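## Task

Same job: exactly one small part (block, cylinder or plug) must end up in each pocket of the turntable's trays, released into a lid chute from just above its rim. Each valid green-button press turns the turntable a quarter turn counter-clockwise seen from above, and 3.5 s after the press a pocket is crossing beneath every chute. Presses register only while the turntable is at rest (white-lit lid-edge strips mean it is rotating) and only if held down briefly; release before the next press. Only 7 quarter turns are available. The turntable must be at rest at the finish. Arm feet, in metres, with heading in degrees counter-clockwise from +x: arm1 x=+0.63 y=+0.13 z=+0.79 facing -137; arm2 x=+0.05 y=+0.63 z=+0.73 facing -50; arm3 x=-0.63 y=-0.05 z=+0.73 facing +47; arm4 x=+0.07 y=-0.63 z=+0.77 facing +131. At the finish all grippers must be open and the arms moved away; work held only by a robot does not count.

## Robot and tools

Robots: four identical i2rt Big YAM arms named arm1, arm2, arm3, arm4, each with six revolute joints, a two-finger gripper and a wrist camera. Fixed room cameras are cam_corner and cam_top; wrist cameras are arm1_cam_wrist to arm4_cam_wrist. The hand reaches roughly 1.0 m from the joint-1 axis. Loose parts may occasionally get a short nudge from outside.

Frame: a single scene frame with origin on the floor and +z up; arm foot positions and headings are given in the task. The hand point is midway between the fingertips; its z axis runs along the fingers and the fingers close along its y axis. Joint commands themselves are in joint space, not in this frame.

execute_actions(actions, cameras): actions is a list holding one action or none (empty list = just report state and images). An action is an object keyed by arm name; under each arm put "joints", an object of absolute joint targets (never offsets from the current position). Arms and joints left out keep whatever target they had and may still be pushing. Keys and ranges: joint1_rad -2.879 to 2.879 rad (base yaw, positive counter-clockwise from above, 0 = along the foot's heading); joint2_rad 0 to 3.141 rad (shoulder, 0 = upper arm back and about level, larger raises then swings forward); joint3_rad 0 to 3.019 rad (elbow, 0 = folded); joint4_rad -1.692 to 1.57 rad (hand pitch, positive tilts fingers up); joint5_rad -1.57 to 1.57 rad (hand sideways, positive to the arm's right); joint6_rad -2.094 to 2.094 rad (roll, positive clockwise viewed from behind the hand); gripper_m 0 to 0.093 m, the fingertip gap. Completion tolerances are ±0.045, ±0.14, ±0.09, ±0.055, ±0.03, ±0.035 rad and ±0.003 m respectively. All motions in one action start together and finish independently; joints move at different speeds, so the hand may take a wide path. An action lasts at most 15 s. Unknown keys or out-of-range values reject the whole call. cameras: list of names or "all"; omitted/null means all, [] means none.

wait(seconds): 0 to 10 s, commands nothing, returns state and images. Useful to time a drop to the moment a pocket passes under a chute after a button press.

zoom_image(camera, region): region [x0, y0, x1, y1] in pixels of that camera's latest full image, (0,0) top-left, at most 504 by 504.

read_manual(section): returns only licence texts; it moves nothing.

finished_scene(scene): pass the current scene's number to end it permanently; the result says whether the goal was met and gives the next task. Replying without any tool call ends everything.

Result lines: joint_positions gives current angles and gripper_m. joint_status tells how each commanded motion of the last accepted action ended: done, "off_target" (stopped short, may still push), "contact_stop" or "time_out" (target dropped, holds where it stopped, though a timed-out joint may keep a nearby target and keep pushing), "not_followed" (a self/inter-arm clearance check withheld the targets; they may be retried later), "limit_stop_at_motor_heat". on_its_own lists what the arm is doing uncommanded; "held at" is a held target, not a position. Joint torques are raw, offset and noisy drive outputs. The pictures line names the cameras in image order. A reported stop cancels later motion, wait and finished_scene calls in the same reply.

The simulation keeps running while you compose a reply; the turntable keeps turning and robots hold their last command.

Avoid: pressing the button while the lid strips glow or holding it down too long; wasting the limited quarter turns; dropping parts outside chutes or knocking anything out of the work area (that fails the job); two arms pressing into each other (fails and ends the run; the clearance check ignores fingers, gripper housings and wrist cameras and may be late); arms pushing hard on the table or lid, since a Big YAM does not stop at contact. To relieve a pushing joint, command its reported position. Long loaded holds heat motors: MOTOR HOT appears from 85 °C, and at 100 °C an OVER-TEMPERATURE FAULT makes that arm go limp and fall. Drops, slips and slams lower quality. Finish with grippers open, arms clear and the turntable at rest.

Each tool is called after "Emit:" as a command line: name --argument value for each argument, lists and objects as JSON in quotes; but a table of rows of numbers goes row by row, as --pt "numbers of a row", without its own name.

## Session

Emit:
execute_actions --actions '[]'

Scene clock: 0.00 s.
Joint torques (N m, as the arm reports them, + toward a larger angle): no reading
arm1.joint_positions: joint1_rad=-0.830 joint2_rad=+0.447 joint3_rad=+1.452 joint4_rad=-1.527 joint5_rad=+0.017 joint6_rad=+0.006 gripper_m=+0.095
arm1.joint_status: not commanded
arm1.hand: x=+0.5059 y=+0.1524 z=+1.3430 quat_wxyz=(+0.020, -0.864, +0.043, +0.502) (m; scene frame)
arm2.joint_positions: joint1_rad=+0.793 joint2_rad=+0.441 joint3_rad=+1.456 joint4_rad=-1.519 joint5_rad=-0.012 joint6_rad=-0.014 gripper_m=+0.094
arm2.joint_status: not commanded
arm2.hand: x=+0.1819 y=+0.6199 z=+1.2887 quat_wxyz=(-0.504, -0.027, -0.863, +0.018) (m; scene frame)
arm3.joint_positions: joint1_rad=-0.113 joint2_rad=+0.435 joint3_rad=+1.465 joint4_rad=-1.533 joint5_rad=-0.004 joint6_rad=+0.004 gripper_m=+0.094
arm3.joint_status: not commanded
arm3.hand: x=-0.5411 y=+0.0263 z=+1.2882 quat_wxyz=(-0.479, +0.293, -0.808, -0.178) (m; scene frame)
arm4.joint_positions: joint1_rad=-0.761 joint2_rad=+0.439 joint3_rad=+1.477 joint4_rad=-1.525 joint5_rad=-0.008 joint6_rad=-0.005 gripper_m=+0.094
arm4.joint_status: not commanded
arm4.hand: x=+0.0729 y=-0.5075 z=+1.3364 quat_wxyz=(-0.372, +0.597, -0.617, -0.354) (m; scene frame)
pictures: arm1_cam_wrist, arm2_cam_wrist, arm3_cam_wrist, arm4_cam_wrist, cam_corner, cam_top
camera_calibration (this result's frames):
arm1_cam_wrist: T_world_to_cam=[[0.114441, 0.993379, -0.0100924, -0.200617], [0.90827, -0.108741, -0.404006, 0.101746], [-0.402429, 0.0370682, -0.914701, 1.54825], [0, 0, 0, 1]] pos_world=[0.553608, 0.152961, 1.45527]
arm2_cam_wrist: T_world_to_cam=[[-0.0629522, -0.997943, -0.0121405, 0.649717], [-0.906415, 0.0622609, -0.417774, 0.668385], [0.417671, -0.0152954, -0.90847, 1.22805], [0, 0, 0, 1]] pos_world=[0.133817, 0.62555, 1.40276]
arm3_cam_wrist: T_world_to_cam=[[0.637402, -0.770529, 0.00187421, 0.363173], [-0.694573, -0.575619, -0.431546, 0.202035], [0.333598, 0.273767, -0.902089, 1.46285], [0, 0, 0, 1]] pos_world=[-0.579161, -0.00434774, 1.40613]
arm4_cam_wrist: T_world_to_cam=[[0.998594, -0.0530082, 0.000992585, -0.105614], [-0.0473869, -0.900781, -0.431681, 0.127795], [0.0237767, 0.431027, -0.902026, 1.54553], [0, 0, 0, 1]] pos_world=[0.0747741, -0.556647, 1.44938]
Images, in order (width x height): arm1_cam_wrist 616x616, arm2_cam_wrist 616x616, arm3_cam_wrist 616x616, arm4_cam_wrist 616x616, cam_corner 896x504, cam_top 896x504.

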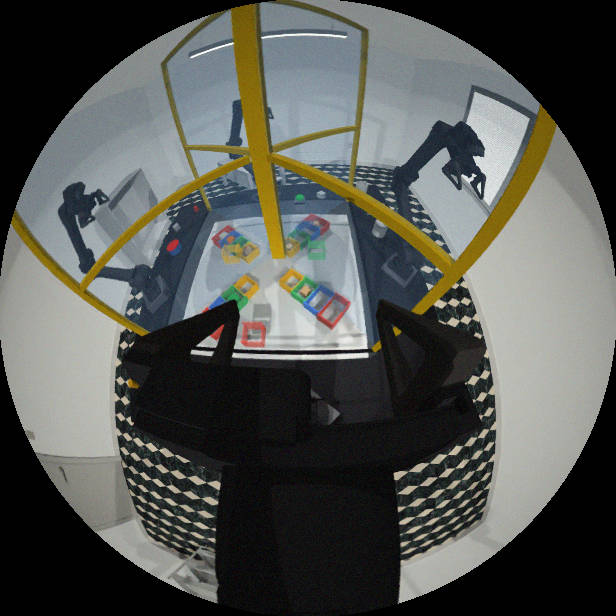

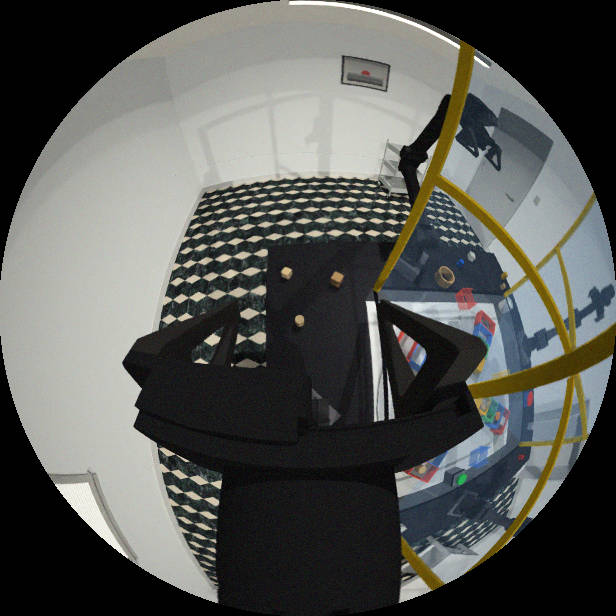

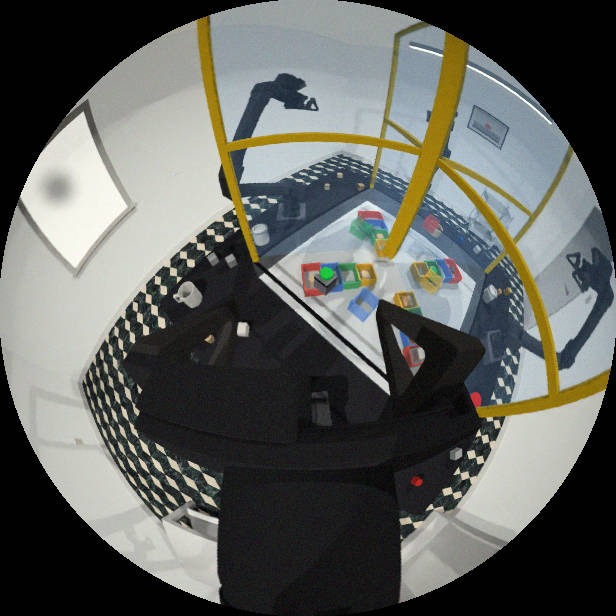

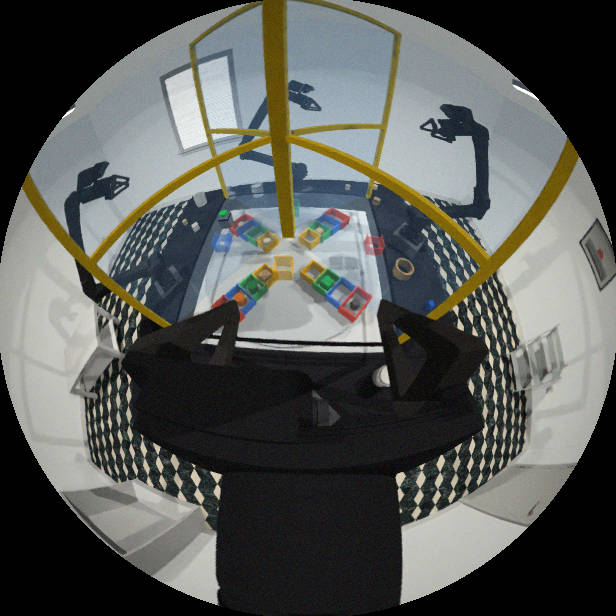

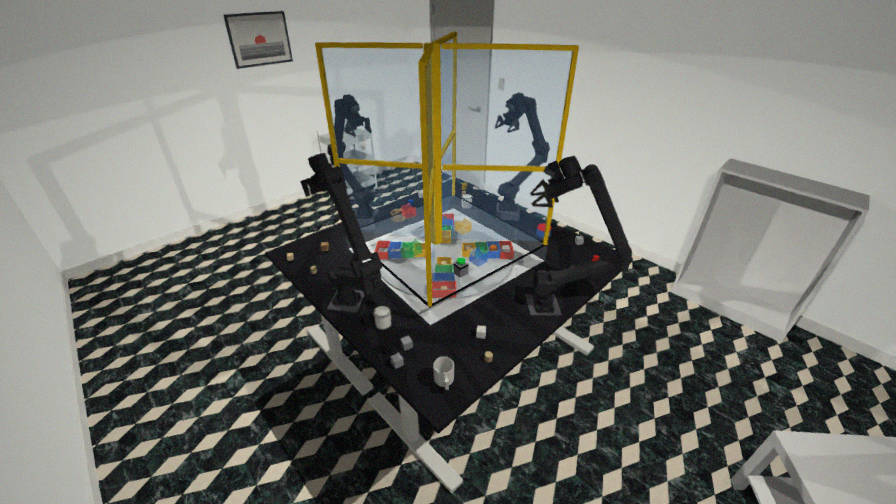

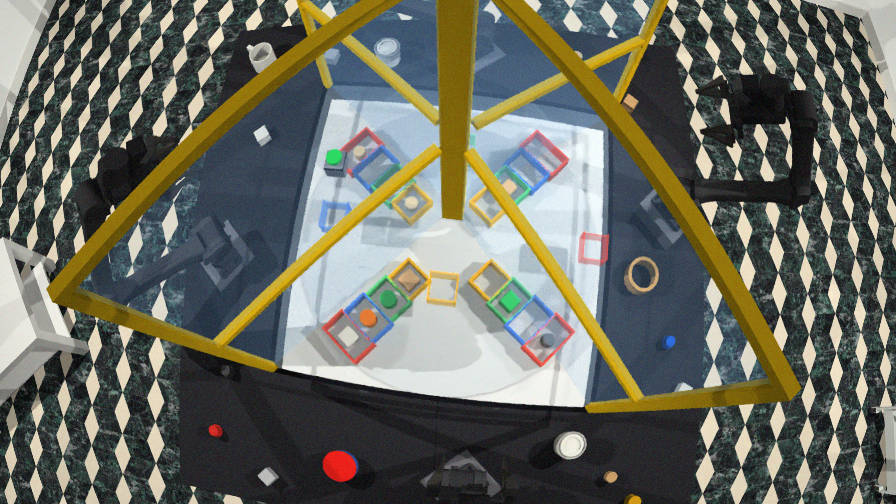

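Emit:
zoom_image --camera "cam_top" --region '[290, 100, 630, 400]'

Emit:
zoom_image --camera "arm3_cam_wrist" --region '[280, 180, 500, 390]'

Emit:
zoom_image --camera "arm1_cam_wrist" --region '[180, 180, 380, 360]'

Region (290, 100, 630, 400) of cam_top's 896x504 image, scaled by 1.482, with more detail than that image has; it fills the top 445 rows of this view, and the rest is white.

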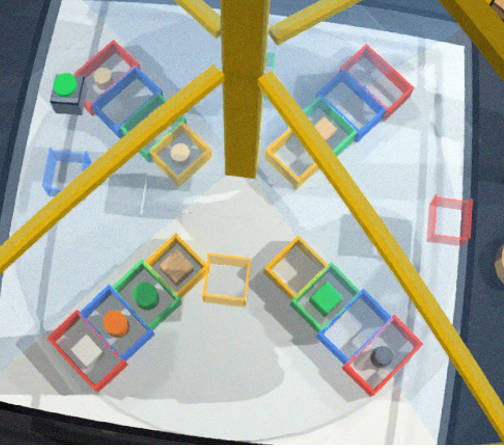

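Region (280, 180, 500, 390) of arm3_cam_wrist's 616x616 image, scaled by 2.291, with more detail than that image has; it fills the top 481 rows of this view, and the rest is white.

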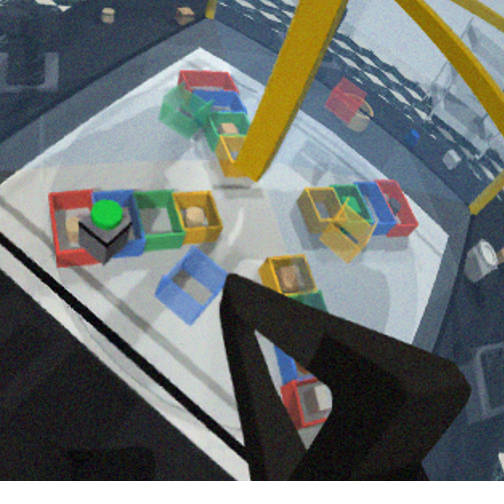

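Region (180, 180, 380, 360) of arm1_cam_wrist's 616x616 image, scaled by 2.520, with more detail than that image has; it fills the top 454 rows of this view, and the rest is white.

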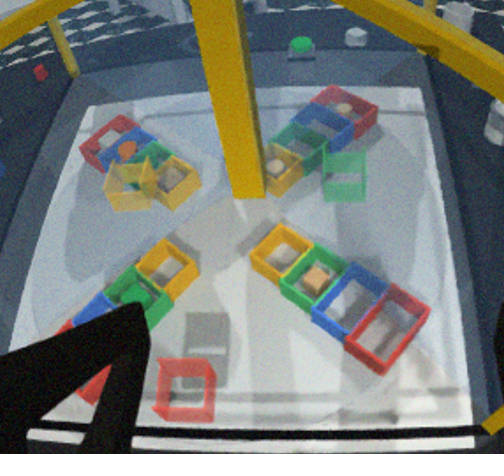

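Emit:
execute_actions --actions '[{"arm1":{"joints":{"joint1_rad":0.85}},"arm2":{"joints":{"joint1_rad":0.93,"joint2_rad":1.063,"joint3_rad":1.28,"joint4_rad":-1.6}},"arm3":{"joints":{"joint1_rad":0.523}},"arm4":{"joints":{"joint1_rad":-2.2}}}]' --cameras '[]'

Emit:
execute_actions --actions '[{"arm1":{"joints":{"joint2_rad":1.063,"joint3_rad":1.28,"joint4_rad":-1.65}},"arm2":{"joints":{"joint2_rad":1.28,"joint3_rad":0.866,"joint4_rad":-1.123}},"arm3":{"joints":{"joint2_rad":1.39,"joint3_rad":1.0,"joint4_rad":-1.145}},"arm4":{"joints":{"joint2_rad":1.063,"joint3_rad":1.28,"joint4_rad":-1.65}}}]'

Scene clock: 37.83 s.
Joint torques (N m, as the arm reports them, + toward a larger angle): arm1=[-0.06  7.53  7.82  1.98  0.11  0.11] | arm2=[ 0.92 -7.16 10.18  0.26  0.14 -0.02] | arm3=[ 2.45  6.56  6.64  2.36 -0.01 -0.01] | arm4=[ 0.46  5.08  6.91  2.06  0.1  -0.11]
arm1.joint_positions: joint1_rad=+0.841 joint2_rad=+0.447 joint3_rad=+1.452 joint4_rad=-1.527 joint5_rad=+0.017 joint6_rad=+0.006 gripper_m=+0.095
arm1.joint_status: all done
arm1.hand: x=+0.6324 y=+0.0117 z=+1.3440 quat_wxyz=(-0.356, -0.607, -0.613, +0.359) (m; scene frame)
arm2.joint_positions: joint1_rad=+0.924 joint2_rad=+1.079 joint3_rad=+1.275 joint4_rad=-1.596 joint5_rad=-0.012 joint6_rad=-0.014 gripper_m=+0.094
arm2.joint_status: all done
arm2.hand: x=+0.3733 y=+0.6466 z=+1.0561 quat_wxyz=(-0.080, +0.032, -0.996, -0.009) (m; scene frame)
arm3.joint_positions: joint1_rad=+0.514 joint2_rad=+0.435 joint3_rad=+1.465 joint4_rad=-1.533 joint5_rad=-0.004 joint6_rad=+0.004 gripper_m=+0.094
arm3.joint_status: all done
arm3.hand: x=-0.6034 y=+0.0651 z=+1.2881 quat_wxyz=(-0.402, +0.529, -0.677, -0.316) (m; scene frame)
arm4.joint_positions: joint1_rad=-2.197 joint2_rad=+0.439 joint3_rad=+1.477 joint4_rad=-1.525 joint5_rad=-0.008 joint6_rad=-0.005 gripper_m=+0.094
arm4.joint_status: all done
arm4.hand: x=+0.1868 y=-0.6150 z=+1.3377 quat_wxyz=(-0.517, +0.044, -0.854, -0.022) (m; scene frame)
pictures: none
No camera images: the call's "cameras" was empty. Leave "cameras" out to get every camera's image.

Scene clock: 39.33 s.
Joint torques (N m, as the arm reports them, + toward a larger angle): arm1=[-0.09 -5.81 10.74 -0.06  0.12  0.11] | arm2=[ 0.91 -9.95  8.42  0.52  0.15 -0.03] | arm3=[  1.94 -10.47   8.56   1.16  -0.06  -0.03] | arm4=[ 0.43 -7.2   8.53 -0.22  0.12 -0.08]
arm1.joint_positions: joint1_rad=+0.841 joint2_rad=+1.070 joint3_rad=+1.265 joint4_rad=-1.637 joint5_rad=+0.017 joint6_rad=+0.006 gripper_m=+0.095
arm1.joint_status: all done
arm1.hand: x=+0.6355 y=-0.1693 z=+1.1165 quat_wxyz=(-0.043, -0.699, -0.711, +0.057) (m; scene frame)
arm2.joint_positions: joint1_rad=+0.924 joint2_rad=+1.303 joint3_rad=+0.867 joint4_rad=-1.132 joint5_rad=-0.012 joint6_rad=-0.014 gripper_m=+0.094
arm2.joint_status: all done
arm2.hand: x=+0.3860 y=+0.6480 z=+0.8343 quat_wxyz=(+0.003, +0.032, -0.999, -0.008) (m; scene frame)
arm3.joint_positions: joint1_rad=+0.514 joint2_rad=+1.389 joint3_rad=+0.984 joint4_rad=-1.158 joint5_rad=-0.004 joint6_rad=+0.004 gripper_m=+0.094
arm3.joint_status: all done
arm3.hand: x=-0.5402 y=+0.3140 z=+0.8482 quat_wxyz=(-0.005, +0.614, -0.789, -0.005) (m; scene frame)
arm4.joint_positions: joint1_rad=-2.197 joint2_rad=+1.075 joint3_rad=+1.269 joint4_rad=-1.638 joint5_rad=-0.008 joint6_rad=-0.005 gripper_m=+0.094
arm4.joint_status: all done
arm4.hand: x=+0.3756 y=-0.5996 z=+1.0974 quat_wxyz=(-0.066, +0.048, -0.997, -0.003) (m; scene frame)
pictures: arm1_cam_wrist, arm2_cam_wrist, arm3_cam_wrist, arm4_cam_wrist, cam_corner, cam_top
camera_calibration (this result's frames):
arm1_cam_wrist: T_world_to_cam=[[-0.999345, -0.0017438, 0.0361326, 0.589494], [0.0156473, 0.879725, 0.475225, -0.389478], [-0.0326154, 0.475479, -0.879122, 1.20467], [0, 0, 0, 1]] pos_world=[0.634493, -0.229134, 1.22284]
arm2_cam_wrist: T_world_to_cam=[[0.0498027, -0.998452, -0.0247748, 0.65239], [-0.805374, -0.0548174, 0.590226, -0.142277], [-0.590671, -0.00944182, -0.806857, 1.0311], [0, 0, 0, 1]] pos_world=[0.461966, 0.653316, 0.932092]
arm3_cam_wrist: T_world_to_cam=[[0.969938, -0.243095, 0.0111892, 0.59125], [-0.204999, -0.791432, 0.575856, -0.343871], [-0.131132, -0.560838, -0.817475, 0.926094], [0, 0, 0, 1]] pos_world=[-0.522528, 0.390969, 0.948463]
arm4_cam_wrist: T_world_to_cam=[[0.0816167, -0.996617, 0.00962156, -0.643349], [-0.874889, -0.0670172, 0.479664, -0.23331], [-0.477397, -0.0475664, -0.8774, 1.23672], [0, 0, 0, 1]] pos_world=[0.438792, -0.597982, 1.2032]
Images, in order (width x height): arm1_cam_wrist 616x616, arm2_cam_wrist 616x616, arm3_cam_wrist 616x616, arm4_cam_wrist 616x616, cam_corner 896x504, cam_top 896x504.

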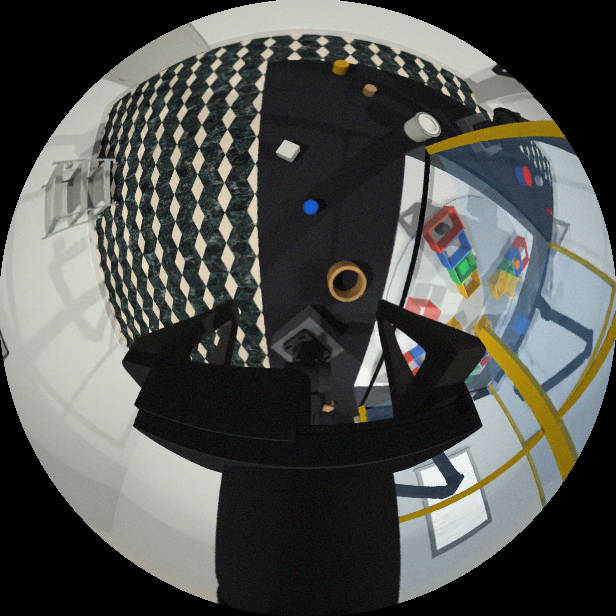

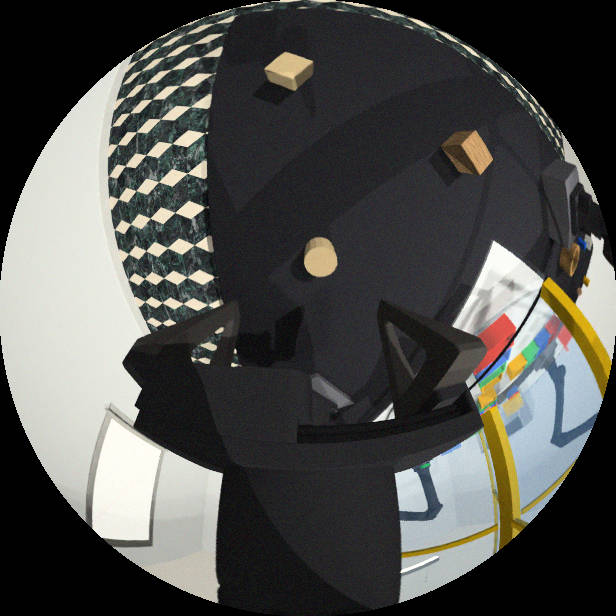

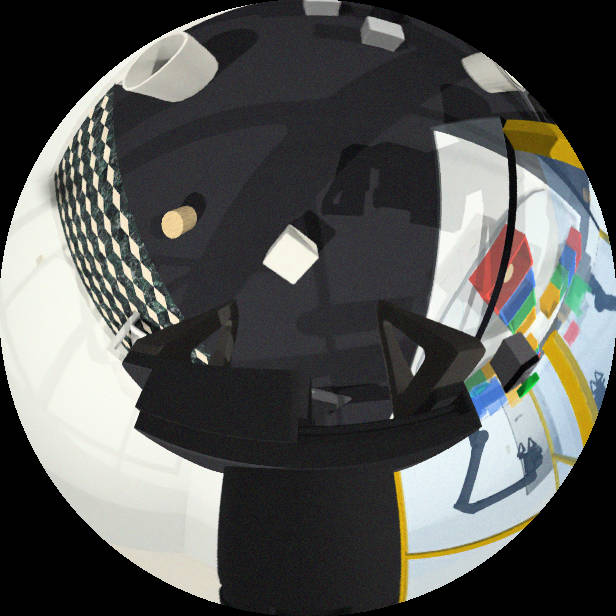

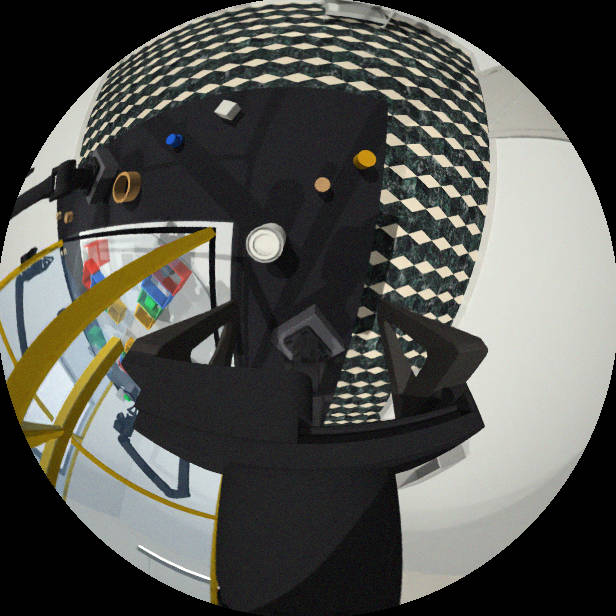

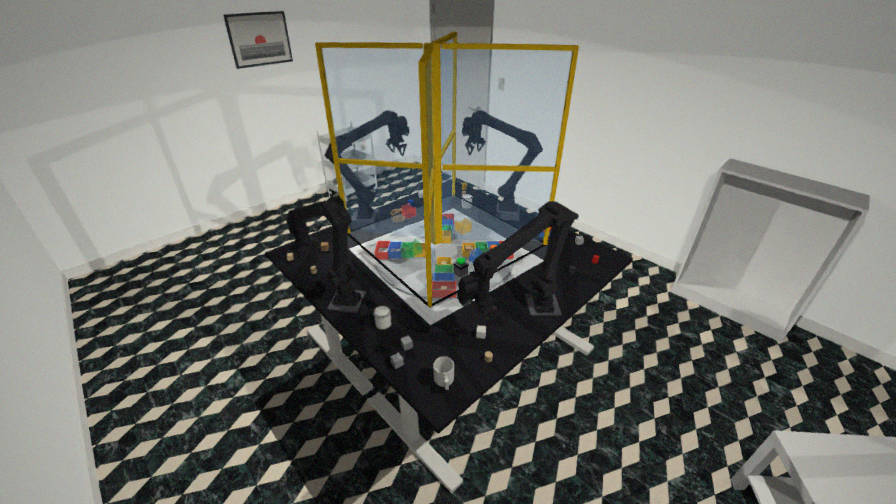

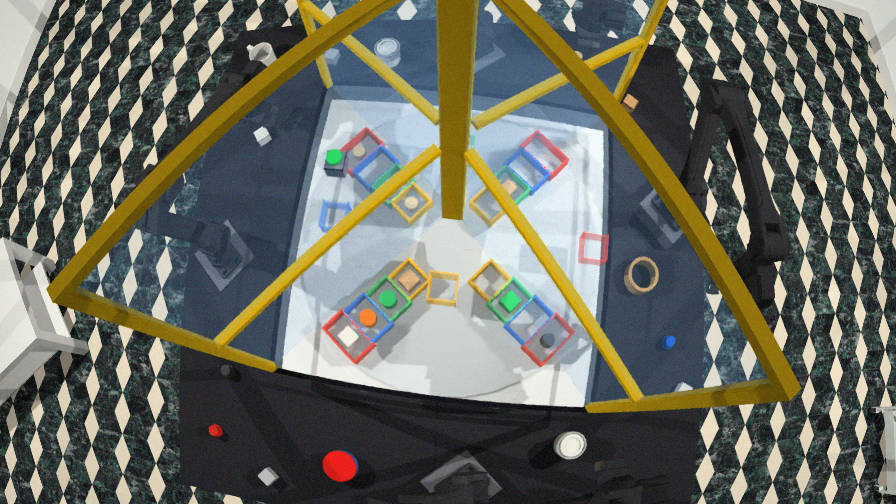

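Emit:
execute_actions --actions '[{"arm1":{"joints":{"joint1_rad":0.785,"joint2_rad":1.475,"joint3_rad":0.888,"joint4_rad":-0.95}},"arm2":{"joints":{"joint1_rad":0.885}},"arm3":{"joints":{"joint1_rad":0.563,"joint6_rad":0.62}},"arm4":{"joints":{"joint1_rad":-2.31,"joint2_rad":1.595,"joint3_rad":1.092,"joint4_rad":-1.033}}}]' --cameras '["arm1_cam_wrist","arm2_cam_wrist","arm3_cam_wrist","arm4_cam_wrist"]'

Scene clock: 53.70 s.
Joint torques (N m, as the arm reports them, + toward a larger angle): arm1=[ -1.37 -12.23   9.72   0.92   0.12   0.11] | arm2=[ 0.08 -9.6   8.51  0.52  0.14 -0.03] | arm3=[  1.66 -10.25   8.46   1.09   0.02   0.08] | arm4=[  1.1  -13.77   7.14   0.75   0.12  -0.05]
arm1.joint_positions: joint1_rad=+0.791 joint2_rad=+1.483 joint3_rad=+0.866 joint4_rad=-0.965 joint5_rad=+0.017 joint6_rad=+0.006 gripper_m=+0.095
arm1.joint_status: all done
arm1.hand: x=+0.6174 y=-0.2314 z=+0.8385 quat_wxyz=(+0.007, -0.718, -0.696, +0.008) (m; scene frame)
arm2.joint_positions: joint1_rad=+0.891 joint2_rad=+1.303 joint3_rad=+0.867 joint4_rad=-1.132 joint5_rad=-0.012 joint6_rad=-0.014 gripper_m=+0.094
arm2.joint_status: all done
arm2.hand: x=+0.3864 y=+0.6368 z=+0.8343 quat_wxyz=(+0.003, +0.015, -1.000, -0.008) (m; scene frame)
arm3.joint_positions: joint1_rad=+0.557 joint2_rad=+1.389 joint3_rad=+0.984 joint4_rad=-1.158 joint5_rad=-0.004 joint6_rad=+0.610 gripper_m=+0.094
arm3.joint_status: all done
arm3.hand: x=-0.5562 y=+0.3176 z=+0.8481 quat_wxyz=(-0.003, +0.371, -0.929, -0.006) (m; scene frame)
arm4.joint_positions: joint1_rad=-2.314 joint2_rad=+1.607 joint3_rad=+1.086 joint4_rad=-1.048 joint5_rad=-0.008 joint6_rad=-0.005 gripper_m=+0.094
arm4.joint_status: all done
arm4.hand: x=+0.5060 y=-0.6406 z=+0.8430 quat_wxyz=(-0.004, -0.011, -1.000, -0.001) (m; scene frame)
pictures: arm1_cam_wrist, arm2_cam_wrist, arm3_cam_wrist, arm4_cam_wrist
camera_calibration (this result's frames):
arm1_cam_wrist: T_world_to_cam=[[-0.99833, 0.0432824, 0.0382654, 0.589342], [0.05755, 0.803091, 0.593071, -0.344876], [-0.00506104, 0.594283, -0.80424, 0.936977], [0, 0, 0, 1]] pos_world=[0.612948, -0.305371, 0.93554]
arm2_cam_wrist: T_world_to_cam=[[0.0162626, -0.999569, -0.0244284, 0.654557], [-0.806704, -0.0275514, 0.590313, -0.159449], [-0.590732, 0.0101065, -0.806805, 1.01875], [0, 0, 0, 1]] pos_world=[0.462536, 0.639586, 0.932049]
arm3_cam_wrist: T_world_to_cam=[[0.691094, -0.722754, 0.00383611, 0.611083], [-0.591061, -0.562099, 0.578525, -0.634073], [-0.415975, -0.402082, -0.815656, 0.715613], [0, 0, 0, 1]] pos_world=[-0.499415, 0.372987, 0.948176]
arm4_cam_wrist: T_world_to_cam=[[-0.0349601, -0.999339, 0.00997564, -0.635474], [-0.810448, 0.0341898, 0.584812, -0.0564569], [-0.584767, 0.0123604, -0.811107, 1.11064], [0, 0, 0, 1]] pos_world=[0.581493, -0.646852, 0.940203]
Images, in order (width x height): arm1_cam_wrist 616x616, arm2_cam_wrist 616x616, arm3_cam_wrist 616x616, arm4_cam_wrist 616x616.

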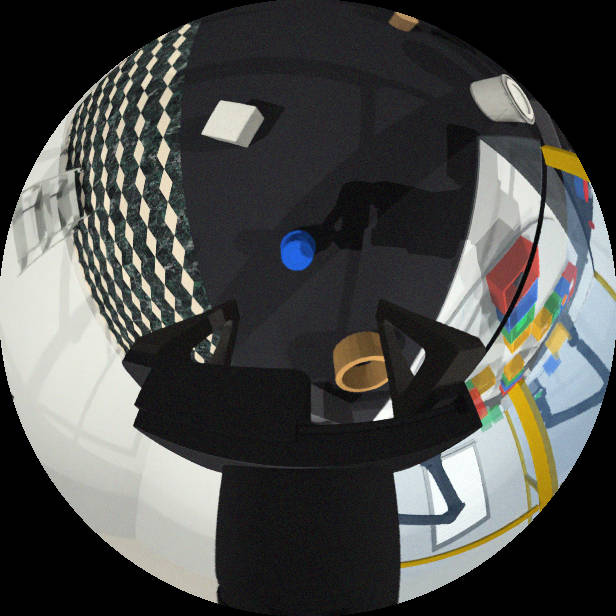

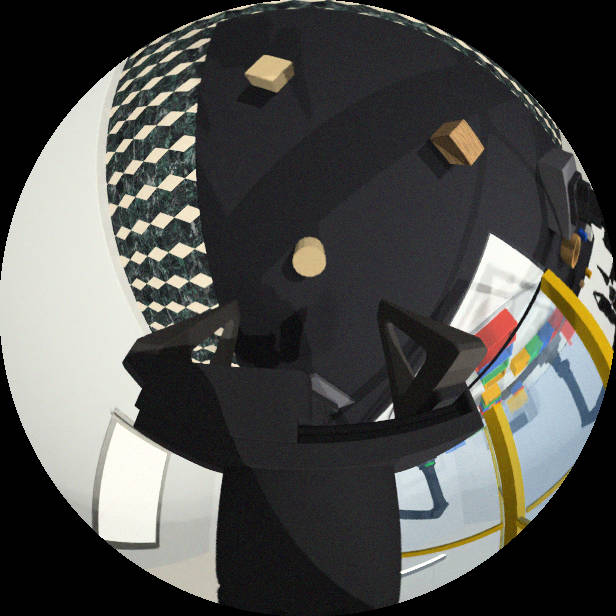

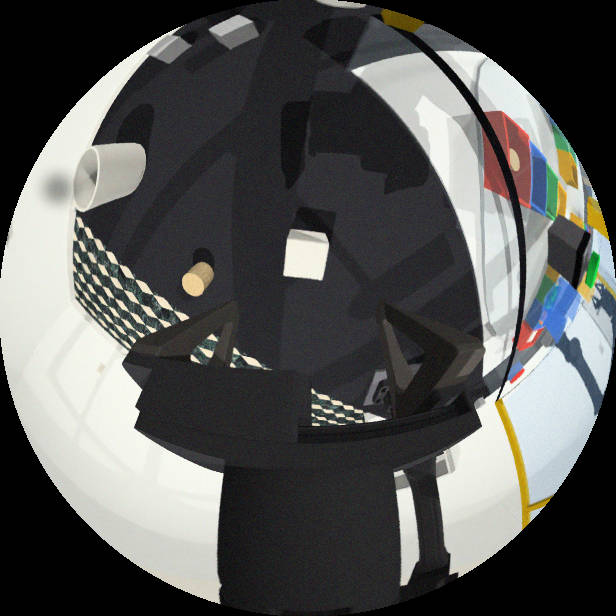

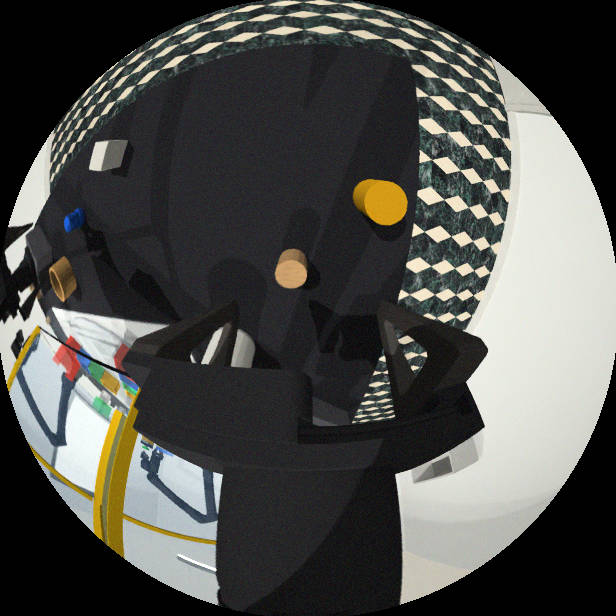

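Emit:
execute_actions --actions '[{"arm1":{"joints":{"joint1_rad":0.825,"joint2_rad":1.68,"joint3_rad":0.815,"joint4_rad":-0.664}},"arm2":{"joints":{"joint2_rad":1.445,"joint3_rad":0.734,"joint4_rad":-0.82}},"arm3":{"joints":{"joint6_rad":0.7,"joint2_rad":1.545,"joint3_rad":0.878,"joint4_rad":-0.868}},"arm4":{"joints":{"joint1_rad":-2.278,"joint2_rad":1.73,"joint3_rad":0.962,"joint4_rad":-0.767}}}]' --cameras '[]'

Emit:
execute_actions --actions '[{"arm1":{"joints":{"gripper_m":0.015}},"arm2":{"joints":{"gripper_m":0.015}},"arm3":{"joints":{"gripper_m":0.018}},"arm4":{"joints":{"gripper_m":0.015}}}]' --cameras '["arm1_cam_wrist","arm2_cam_wrist","arm3_cam_wrist","arm4_cam_wrist"]'

Scene clock: 62.87 s.
Joint torques (N m, as the arm reports them, + toward a larger angle): arm1=[ -0.21 -14.32   6.88   0.94   0.12   0.11] | arm2=[ 0.13 -9.88  7.58  0.59  0.14 -0.03] | arm3=[  1.74 -11.78   7.11   1.17   0.03   0.16] | arm4=[  0.85 -14.5    6.2    0.62   0.08  -0.12]
arm1.joint_positions: joint1_rad=+0.817 joint2_rad=+1.692 joint3_rad=+0.807 joint4_rad=-0.679 joint5_rad=+0.017 joint6_rad=+0.006 gripper_m=+0.095
arm1.joint_status: all done
arm1.hand: x=+0.6262 y=-0.2464 z=+0.7486 quat_wxyz=(+0.001, -0.709, -0.705, +0.014) (m; scene frame)
arm2.joint_positions: joint1_rad=+0.891 joint2_rad=+1.454 joint3_rad=+0.731 joint4_rad=-0.829 joint5_rad=-0.012 joint6_rad=-0.014 gripper_m=+0.094
arm2.joint_status: all done
arm2.hand: x=+0.3876 y=+0.6370 z=+0.7434 quat_wxyz=(-0.004, +0.015, -1.000, -0.008) (m; scene frame)
arm3.joint_positions: joint1_rad=+0.557 joint2_rad=+1.552 joint3_rad=+0.866 joint4_rad=-0.881 joint5_rad=-0.004 joint6_rad=+0.690 gripper_m=+0.094
arm3.joint_status: all done
arm3.hand: x=-0.5546 y=+0.3241 z=+0.7520 quat_wxyz=(-0.002, +0.333, -0.943, -0.005) (m; scene frame)
arm4.joint_positions: joint1_rad=-2.279 joint2_rad=+1.751 joint3_rad=+0.950 joint4_rad=-0.782 joint5_rad=-0.008 joint6_rad=-0.005 gripper_m=+0.094
arm4.joint_status: all done
arm4.hand: x=+0.4909 y=-0.6261 z=+0.7432 quat_wxyz=(+0.003, +0.006, -1.000, -0.001) (m; scene frame)
pictures: none
No camera images: the call's "cameras" was empty. Leave "cameras" out to get every camera's image.

Scene clock: 63.53 s.
Joint torques (N m, as the arm reports them, + toward a larger angle): arm1=[ -0.19 -14.38   6.85   0.95   0.12   0.11] | arm2=[-0.03 -9.53  7.47  0.6   0.15 -0.03] | arm3=[  2.06 -11.99   6.93   1.11   0.02   0.09] | arm4=[  0.89 -14.57   6.19   0.81   0.09  -0.09]
arm1.joint_positions: joint1_rad=+0.817 joint2_rad=+1.692 joint3_rad=+0.807 joint4_rad=-0.679 joint5_rad=+0.017 joint6_rad=+0.006 gripper_m=+0.026
arm1.joint_status: gripper_m off_target (ended at +0.026, target +0.015)
arm1.hand: x=+0.6262 y=-0.2464 z=+0.7486 quat_wxyz=(+0.001, -0.709, -0.705, +0.014) (m; scene frame)
arm2.joint_positions: joint1_rad=+0.891 joint2_rad=+1.454 joint3_rad=+0.731 joint4_rad=-0.829 joint5_rad=-0.012 joint6_rad=-0.014 gripper_m=+0.031
arm2.joint_status: gripper_m off_target (ended at +0.031, target +0.015)
arm2.hand: x=+0.3876 y=+0.6370 z=+0.7434 quat_wxyz=(-0.004, +0.015, -1.000, -0.008) (m; scene frame)
arm3.joint_positions: joint1_rad=+0.557 joint2_rad=+1.552 joint3_rad=+0.866 joint4_rad=-0.881 joint5_rad=-0.004 joint6_rad=+0.691 gripper_m=+0.039
arm3.joint_status: gripper_m off_target (ended at +0.039, target +0.018)
arm3.hand: x=-0.5546 y=+0.3241 z=+0.7520 quat_wxyz=(-0.002, +0.333, -0.943, -0.005) (m; scene frame)
arm4.joint_positions: joint1_rad=-2.279 joint2_rad=+1.751 joint3_rad=+0.950 joint4_rad=-0.782 joint5_rad=-0.008 joint6_rad=-0.005 gripper_m=+0.031
arm4.joint_status: gripper_m off_target (ended at +0.031, target +0.015)
arm4.hand: x=+0.4909 y=-0.6261 z=+0.7432 quat_wxyz=(+0.003, +0.006, -1.000, -0.001) (m; scene frame)
pictures: arm1_cam_wrist, arm2_cam_wrist, arm3_cam_wrist, arm4_cam_wrist
camera_calibration (this result's frames):
arm1_cam_wrist: T_world_to_cam=[[-0.9991, 0.0183519, 0.0382533, 0.596638], [0.0371204, 0.814734, 0.578645, -0.253511], [-0.020547, 0.579544, -0.814682, 0.887446], [0, 0, 0, 1]] pos_world=[0.623746, -0.31872, 0.846856]
arm2_cam_wrist: T_world_to_cam=[[0.0165921, -0.999564, -0.0244229, 0.652459], [-0.815617, -0.0276596, 0.57793, -0.09213], [-0.578354, 0.0103307, -0.815721, 0.947796], [0, 0, 0, 1]] pos_world=[0.462193, 0.639835, 0.842317]
arm3_cam_wrist: T_world_to_cam=[[0.630454, -0.776209, 0.00518599, 0.597793], [-0.633504, -0.510661, 0.58129, -0.616141], [-0.448554, -0.369762, -0.81368, 0.61053], [0, 0, 0, 1]] pos_world=[-0.493352, 0.375125, 0.851833]
arm4_cam_wrist: T_world_to_cam=[[0.000182912, -0.999947, 0.0102756, -0.638338], [-0.802914, 0.00597836, 0.596065, -0.0405339], [-0.596095, -0.00835942, -0.80287, 1.00719], [0, 0, 0, 1]] pos_world=[0.567951, -0.629643, 0.839362]
Images, in order (width x height): arm1_cam_wrist 616x616, arm2_cam_wrist 616x616, arm3_cam_wrist 616x616, arm4_cam_wrist 616x616.

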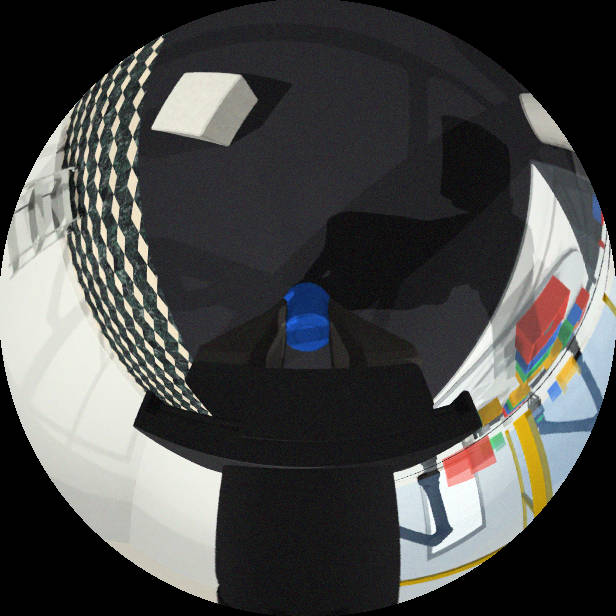

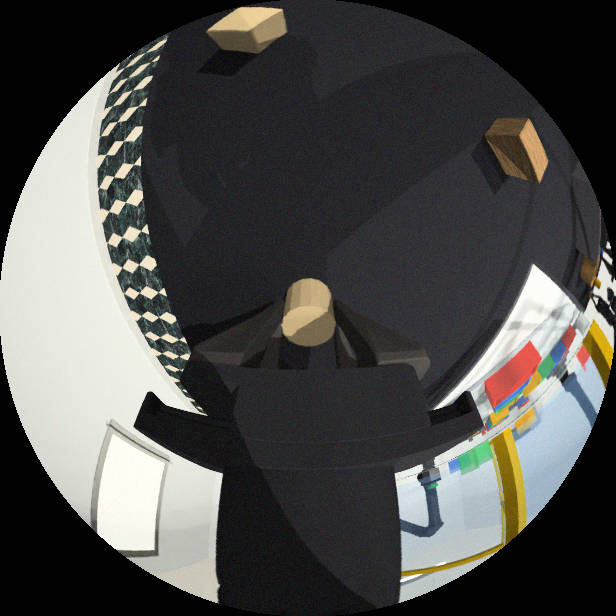

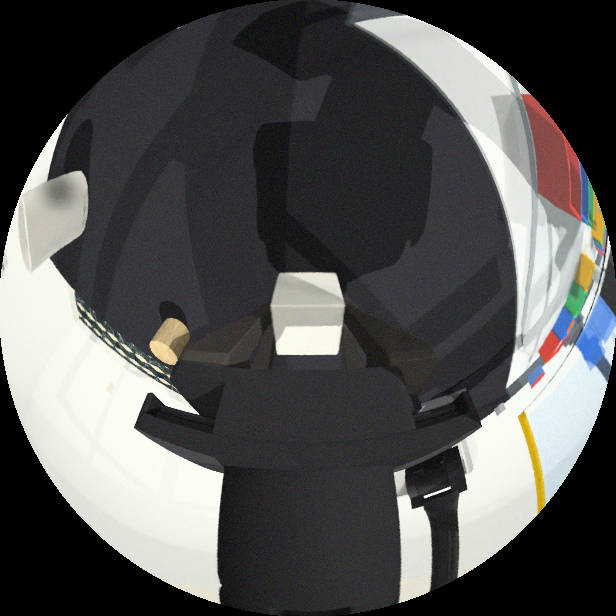

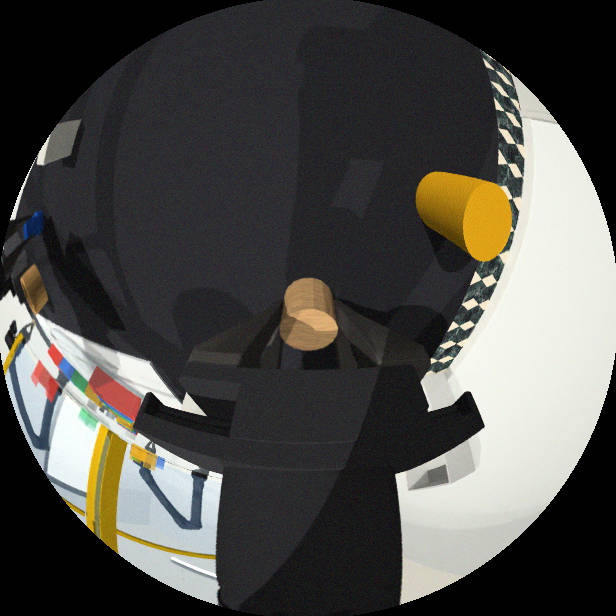

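Emit:
execute_actions --actions '[{"arm1":{"joints":{"joint2_rad":1.063,"joint3_rad":1.28,"joint4_rad":-1.65}},"arm2":{"joints":{"joint2_rad":1.063,"joint3_rad":1.28,"joint4_rad":-1.65}},"arm3":{"joints":{"joint2_rad":1.063,"joint3_rad":1.28,"joint4_rad":-1.65}},"arm4":{"joints":{"joint2_rad":1.063,"joint3_rad":1.28,"joint4_rad":-1.65}}}]' --cameras '[]'

Emit:
execute_actions --actions '[{"arm1":{"joints":{"joint1_rad":-0.28}},"arm2":{"joints":{"joint1_rad":-0.7}},"arm3":{"joints":{"joint1_rad":-0.385,"joint6_rad":0}},"arm4":{"joints":{"joint1_rad":-0.59,"joint2_rad":1.2,"joint3_rad":1.35,"joint4_rad":-1.65}}}]' --cameras '["arm1_cam_wrist","arm2_cam_wrist","arm3_cam_wrist","arm4_cam_wrist"]'

Scene clock: 77.87 s.
Joint torques (N m, as the arm reports them, + toward a larger angle): arm1=[-0.24 -6.55  9.95 -0.01  0.12  0.11] | arm2=[ 0.25 -5.24 12.6   0.17  0.14 -0.02] | arm3=[ 1.81 -6.62  8.93  0.26  0.02  0.09] | arm4=[ 0.53 -5.87  9.15 -0.13  0.06 -0.09]
arm1.joint_positions: joint1_rad=+0.817 joint2_rad=+1.069 joint3_rad=+1.274 joint4_rad=-1.637 joint5_rad=+0.017 joint6_rad=+0.006 gripper_m=+0.026
arm1.joint_status: all done
arm1.hand: x=+0.6281 y=-0.1706 z=+1.1206 quat_wxyz=(-0.046, -0.708, -0.702, +0.061) (m; scene frame)
arm2.joint_positions: joint1_rad=+0.891 joint2_rad=+1.052 joint3_rad=+1.246 joint4_rad=-1.643 joint5_rad=-0.012 joint6_rad=-0.014 gripper_m=+0.031
arm2.joint_status: all done
arm2.hand: x=+0.3522 y=+0.6356 z=+1.0505 quat_wxyz=(-0.056, +0.015, -0.998, -0.008) (m; scene frame)
arm3.joint_positions: joint1_rad=+0.557 joint2_rad=+1.072 joint3_rad=+1.267 joint4_rad=-1.639 joint5_rad=-0.004 joint6_rad=+0.691 gripper_m=+0.039
arm3.joint_status: all done
arm3.hand: x=-0.5703 y=+0.2508 z=+1.0547 quat_wxyz=(-0.034, +0.333, -0.941, -0.058) (m; scene frame)
arm4.joint_positions: joint1_rad=-2.279 joint2_rad=+1.060 joint3_rad=+1.261 joint4_rad=-1.638 joint5_rad=-0.008 joint6_rad=-0.005 gripper_m=+0.031
arm4.joint_status: all done
arm4.hand: x=+0.3727 y=-0.6248 z=+1.0989 quat_wxyz=(-0.070, +0.007, -0.998, -0.001) (m; scene frame)
pictures: none
No camera images: the call's "cameras" was empty. Leave "cameras" out to get every camera's image.

Scene clock: 81.40 s.
Joint torques (N m, as the arm reports them, + toward a larger angle): arm1=[-1.19 -6.37  9.98 -0.04  0.11  0.1 ] | arm2=[ 0.24 -5.2  12.66  0.18  0.13 -0.02] | arm3=[ 1.34 -6.72  8.92  0.31 -0.06 -0.07] | arm4=[23.02 -8.5  11.63  0.54 -4.36 -1.7 ]
arm1.joint_positions: joint1_rad=-0.274 joint2_rad=+1.069 joint3_rad=+1.274 joint4_rad=-1.637 joint5_rad=+0.017 joint6_rad=+0.006 gripper_m=+0.026
arm1.joint_status: all done
arm1.hand: x=+0.3575 y=-0.0020 z=+1.1200 quat_wxyz=(-0.014, -0.970, -0.233, +0.073) (m; scene frame)
arm2.joint_positions: joint1_rad=-0.697 joint2_rad=+1.055 joint3_rad=+1.246 joint4_rad=-1.643 joint5_rad=-0.012 joint6_rad=-0.014 gripper_m=+0.031
arm2.joint_status: all done
arm2.hand: x=+0.0558 y=+0.3308 z=+1.0520 quat_wxyz=(-0.041, -0.701, -0.711, +0.041) (m; scene frame)
arm3.joint_positions: joint1_rad=-0.379 joint2_rad=+1.072 joint3_rad=+1.267 joint4_rad=-1.639 joint5_rad=-0.003 joint6_rad=+0.010 gripper_m=+0.039
arm3.joint_status: all done
arm3.hand: x=-0.3533 y=+0.0793 z=+1.0545 quat_wxyz=(-0.064, +0.210, -0.976, -0.018) (m; scene frame)
arm4.joint_positions: joint1_rad=-1.799 joint2_rad=+1.211 joint3_rad=+1.296 joint4_rad=-1.660 joint5_rad=+0.099 joint6_rad=+0.141 gripper_m=+0.031
arm4.joint_status: joint1_rad time_out (moved +0.479 of +1.689); the others done
arm4.on_its_own: joint1_rad reads -1.799 and still pushes toward -1.535 since a time_out (your -0.590 is given up)
arm4.hand: x=+0.3710 y=-0.4884 z=+1.0675 quat_wxyz=(-0.016, +0.172, -0.984, +0.051) (m; scene frame)
pictures: arm1_cam_wrist, arm2_cam_wrist, arm3_cam_wrist, arm4_cam_wrist
camera_calibration (this result's frames):
arm1_cam_wrist: T_world_to_cam=[[-0.441414, 0.897016, 0.0227316, 0.129254], [0.797522, 0.380592, 0.468089, -0.806477], [0.411232, 0.22475, -0.883389, 0.964747], [0, 0, 0, 1]] pos_world=[0.303504, -0.0258309, 1.22681]
arm2_cam_wrist: T_world_to_cam=[[-0.999938, -0.00165685, -0.0109906, 0.0719032], [-0.0068004, 0.873348, 0.48705, -0.797219], [0.00879166, 0.487095, -0.873305, 0.880923], [0, 0, 0, 1]] pos_world=[0.0587326, 0.267276, 1.15839]
arm3_cam_wrist: T_world_to_cam=[[0.412318, -0.911024, 0.0053165, 0.212766], [-0.80295, -0.360636, 0.474565, -0.74872], [-0.430423, -0.199941, -0.880204, 0.919501], [0, 0, 0, 1]] pos_world=[-0.293137, 0.107665, 1.16353]
arm4_cam_wrist: T_world_to_cam=[[0.323948, -0.938746, 0.117532, -0.708651], [-0.793303, -0.201843, 0.574395, -0.412813], [-0.515487, -0.279313, -0.810097, 1.04269], [0, 0, 0, 1]] pos_world=[0.439575, -0.45733, 1.16509]
Images, in order (width x height): arm1_cam_wrist 616x616, arm2_cam_wrist 616x616, arm3_cam_wrist 616x616, arm4_cam_wrist 616x616.

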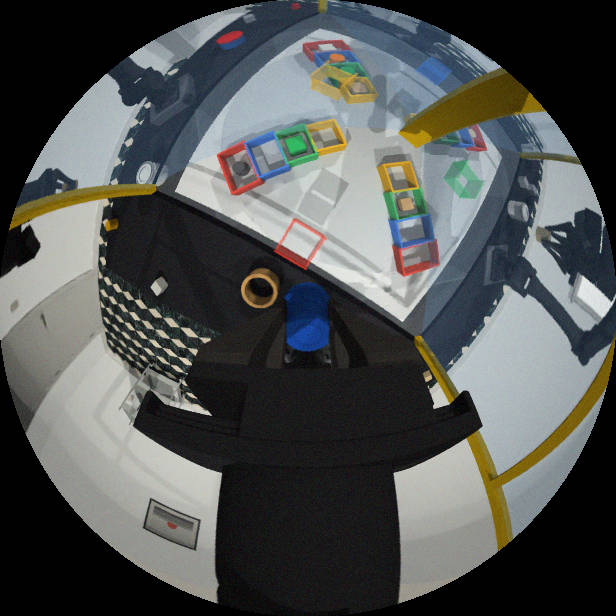

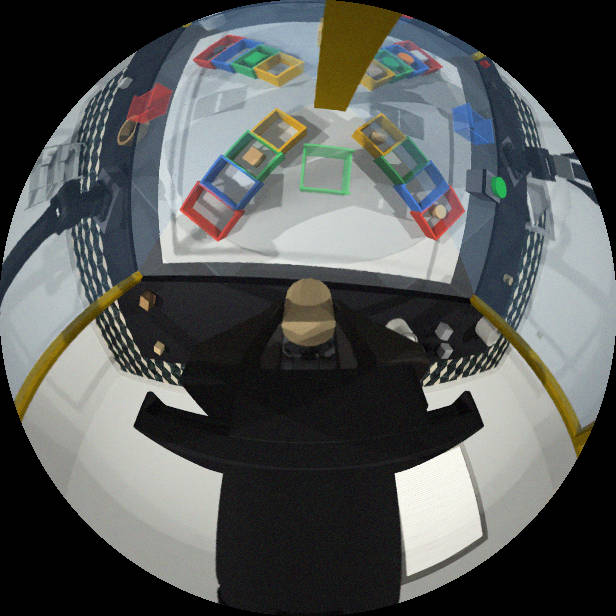

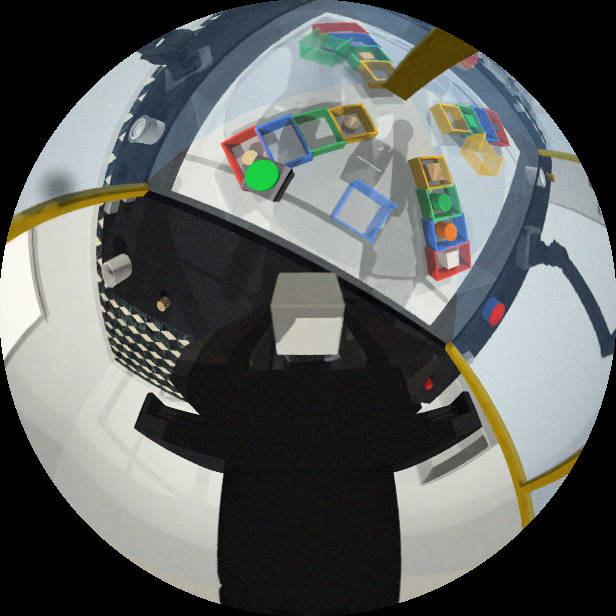

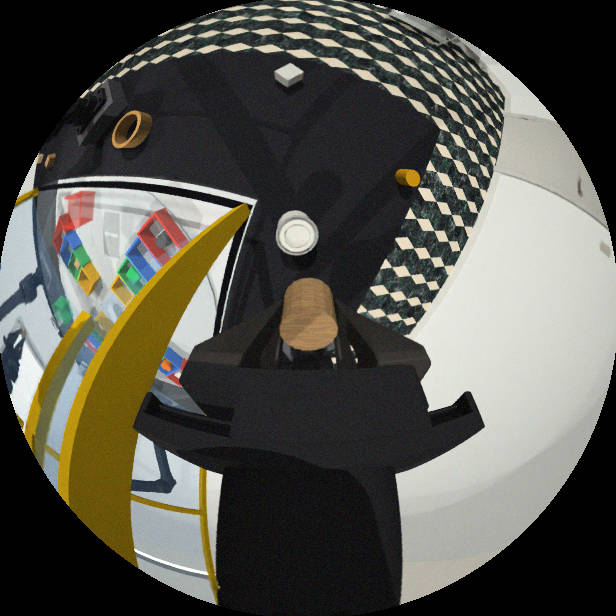

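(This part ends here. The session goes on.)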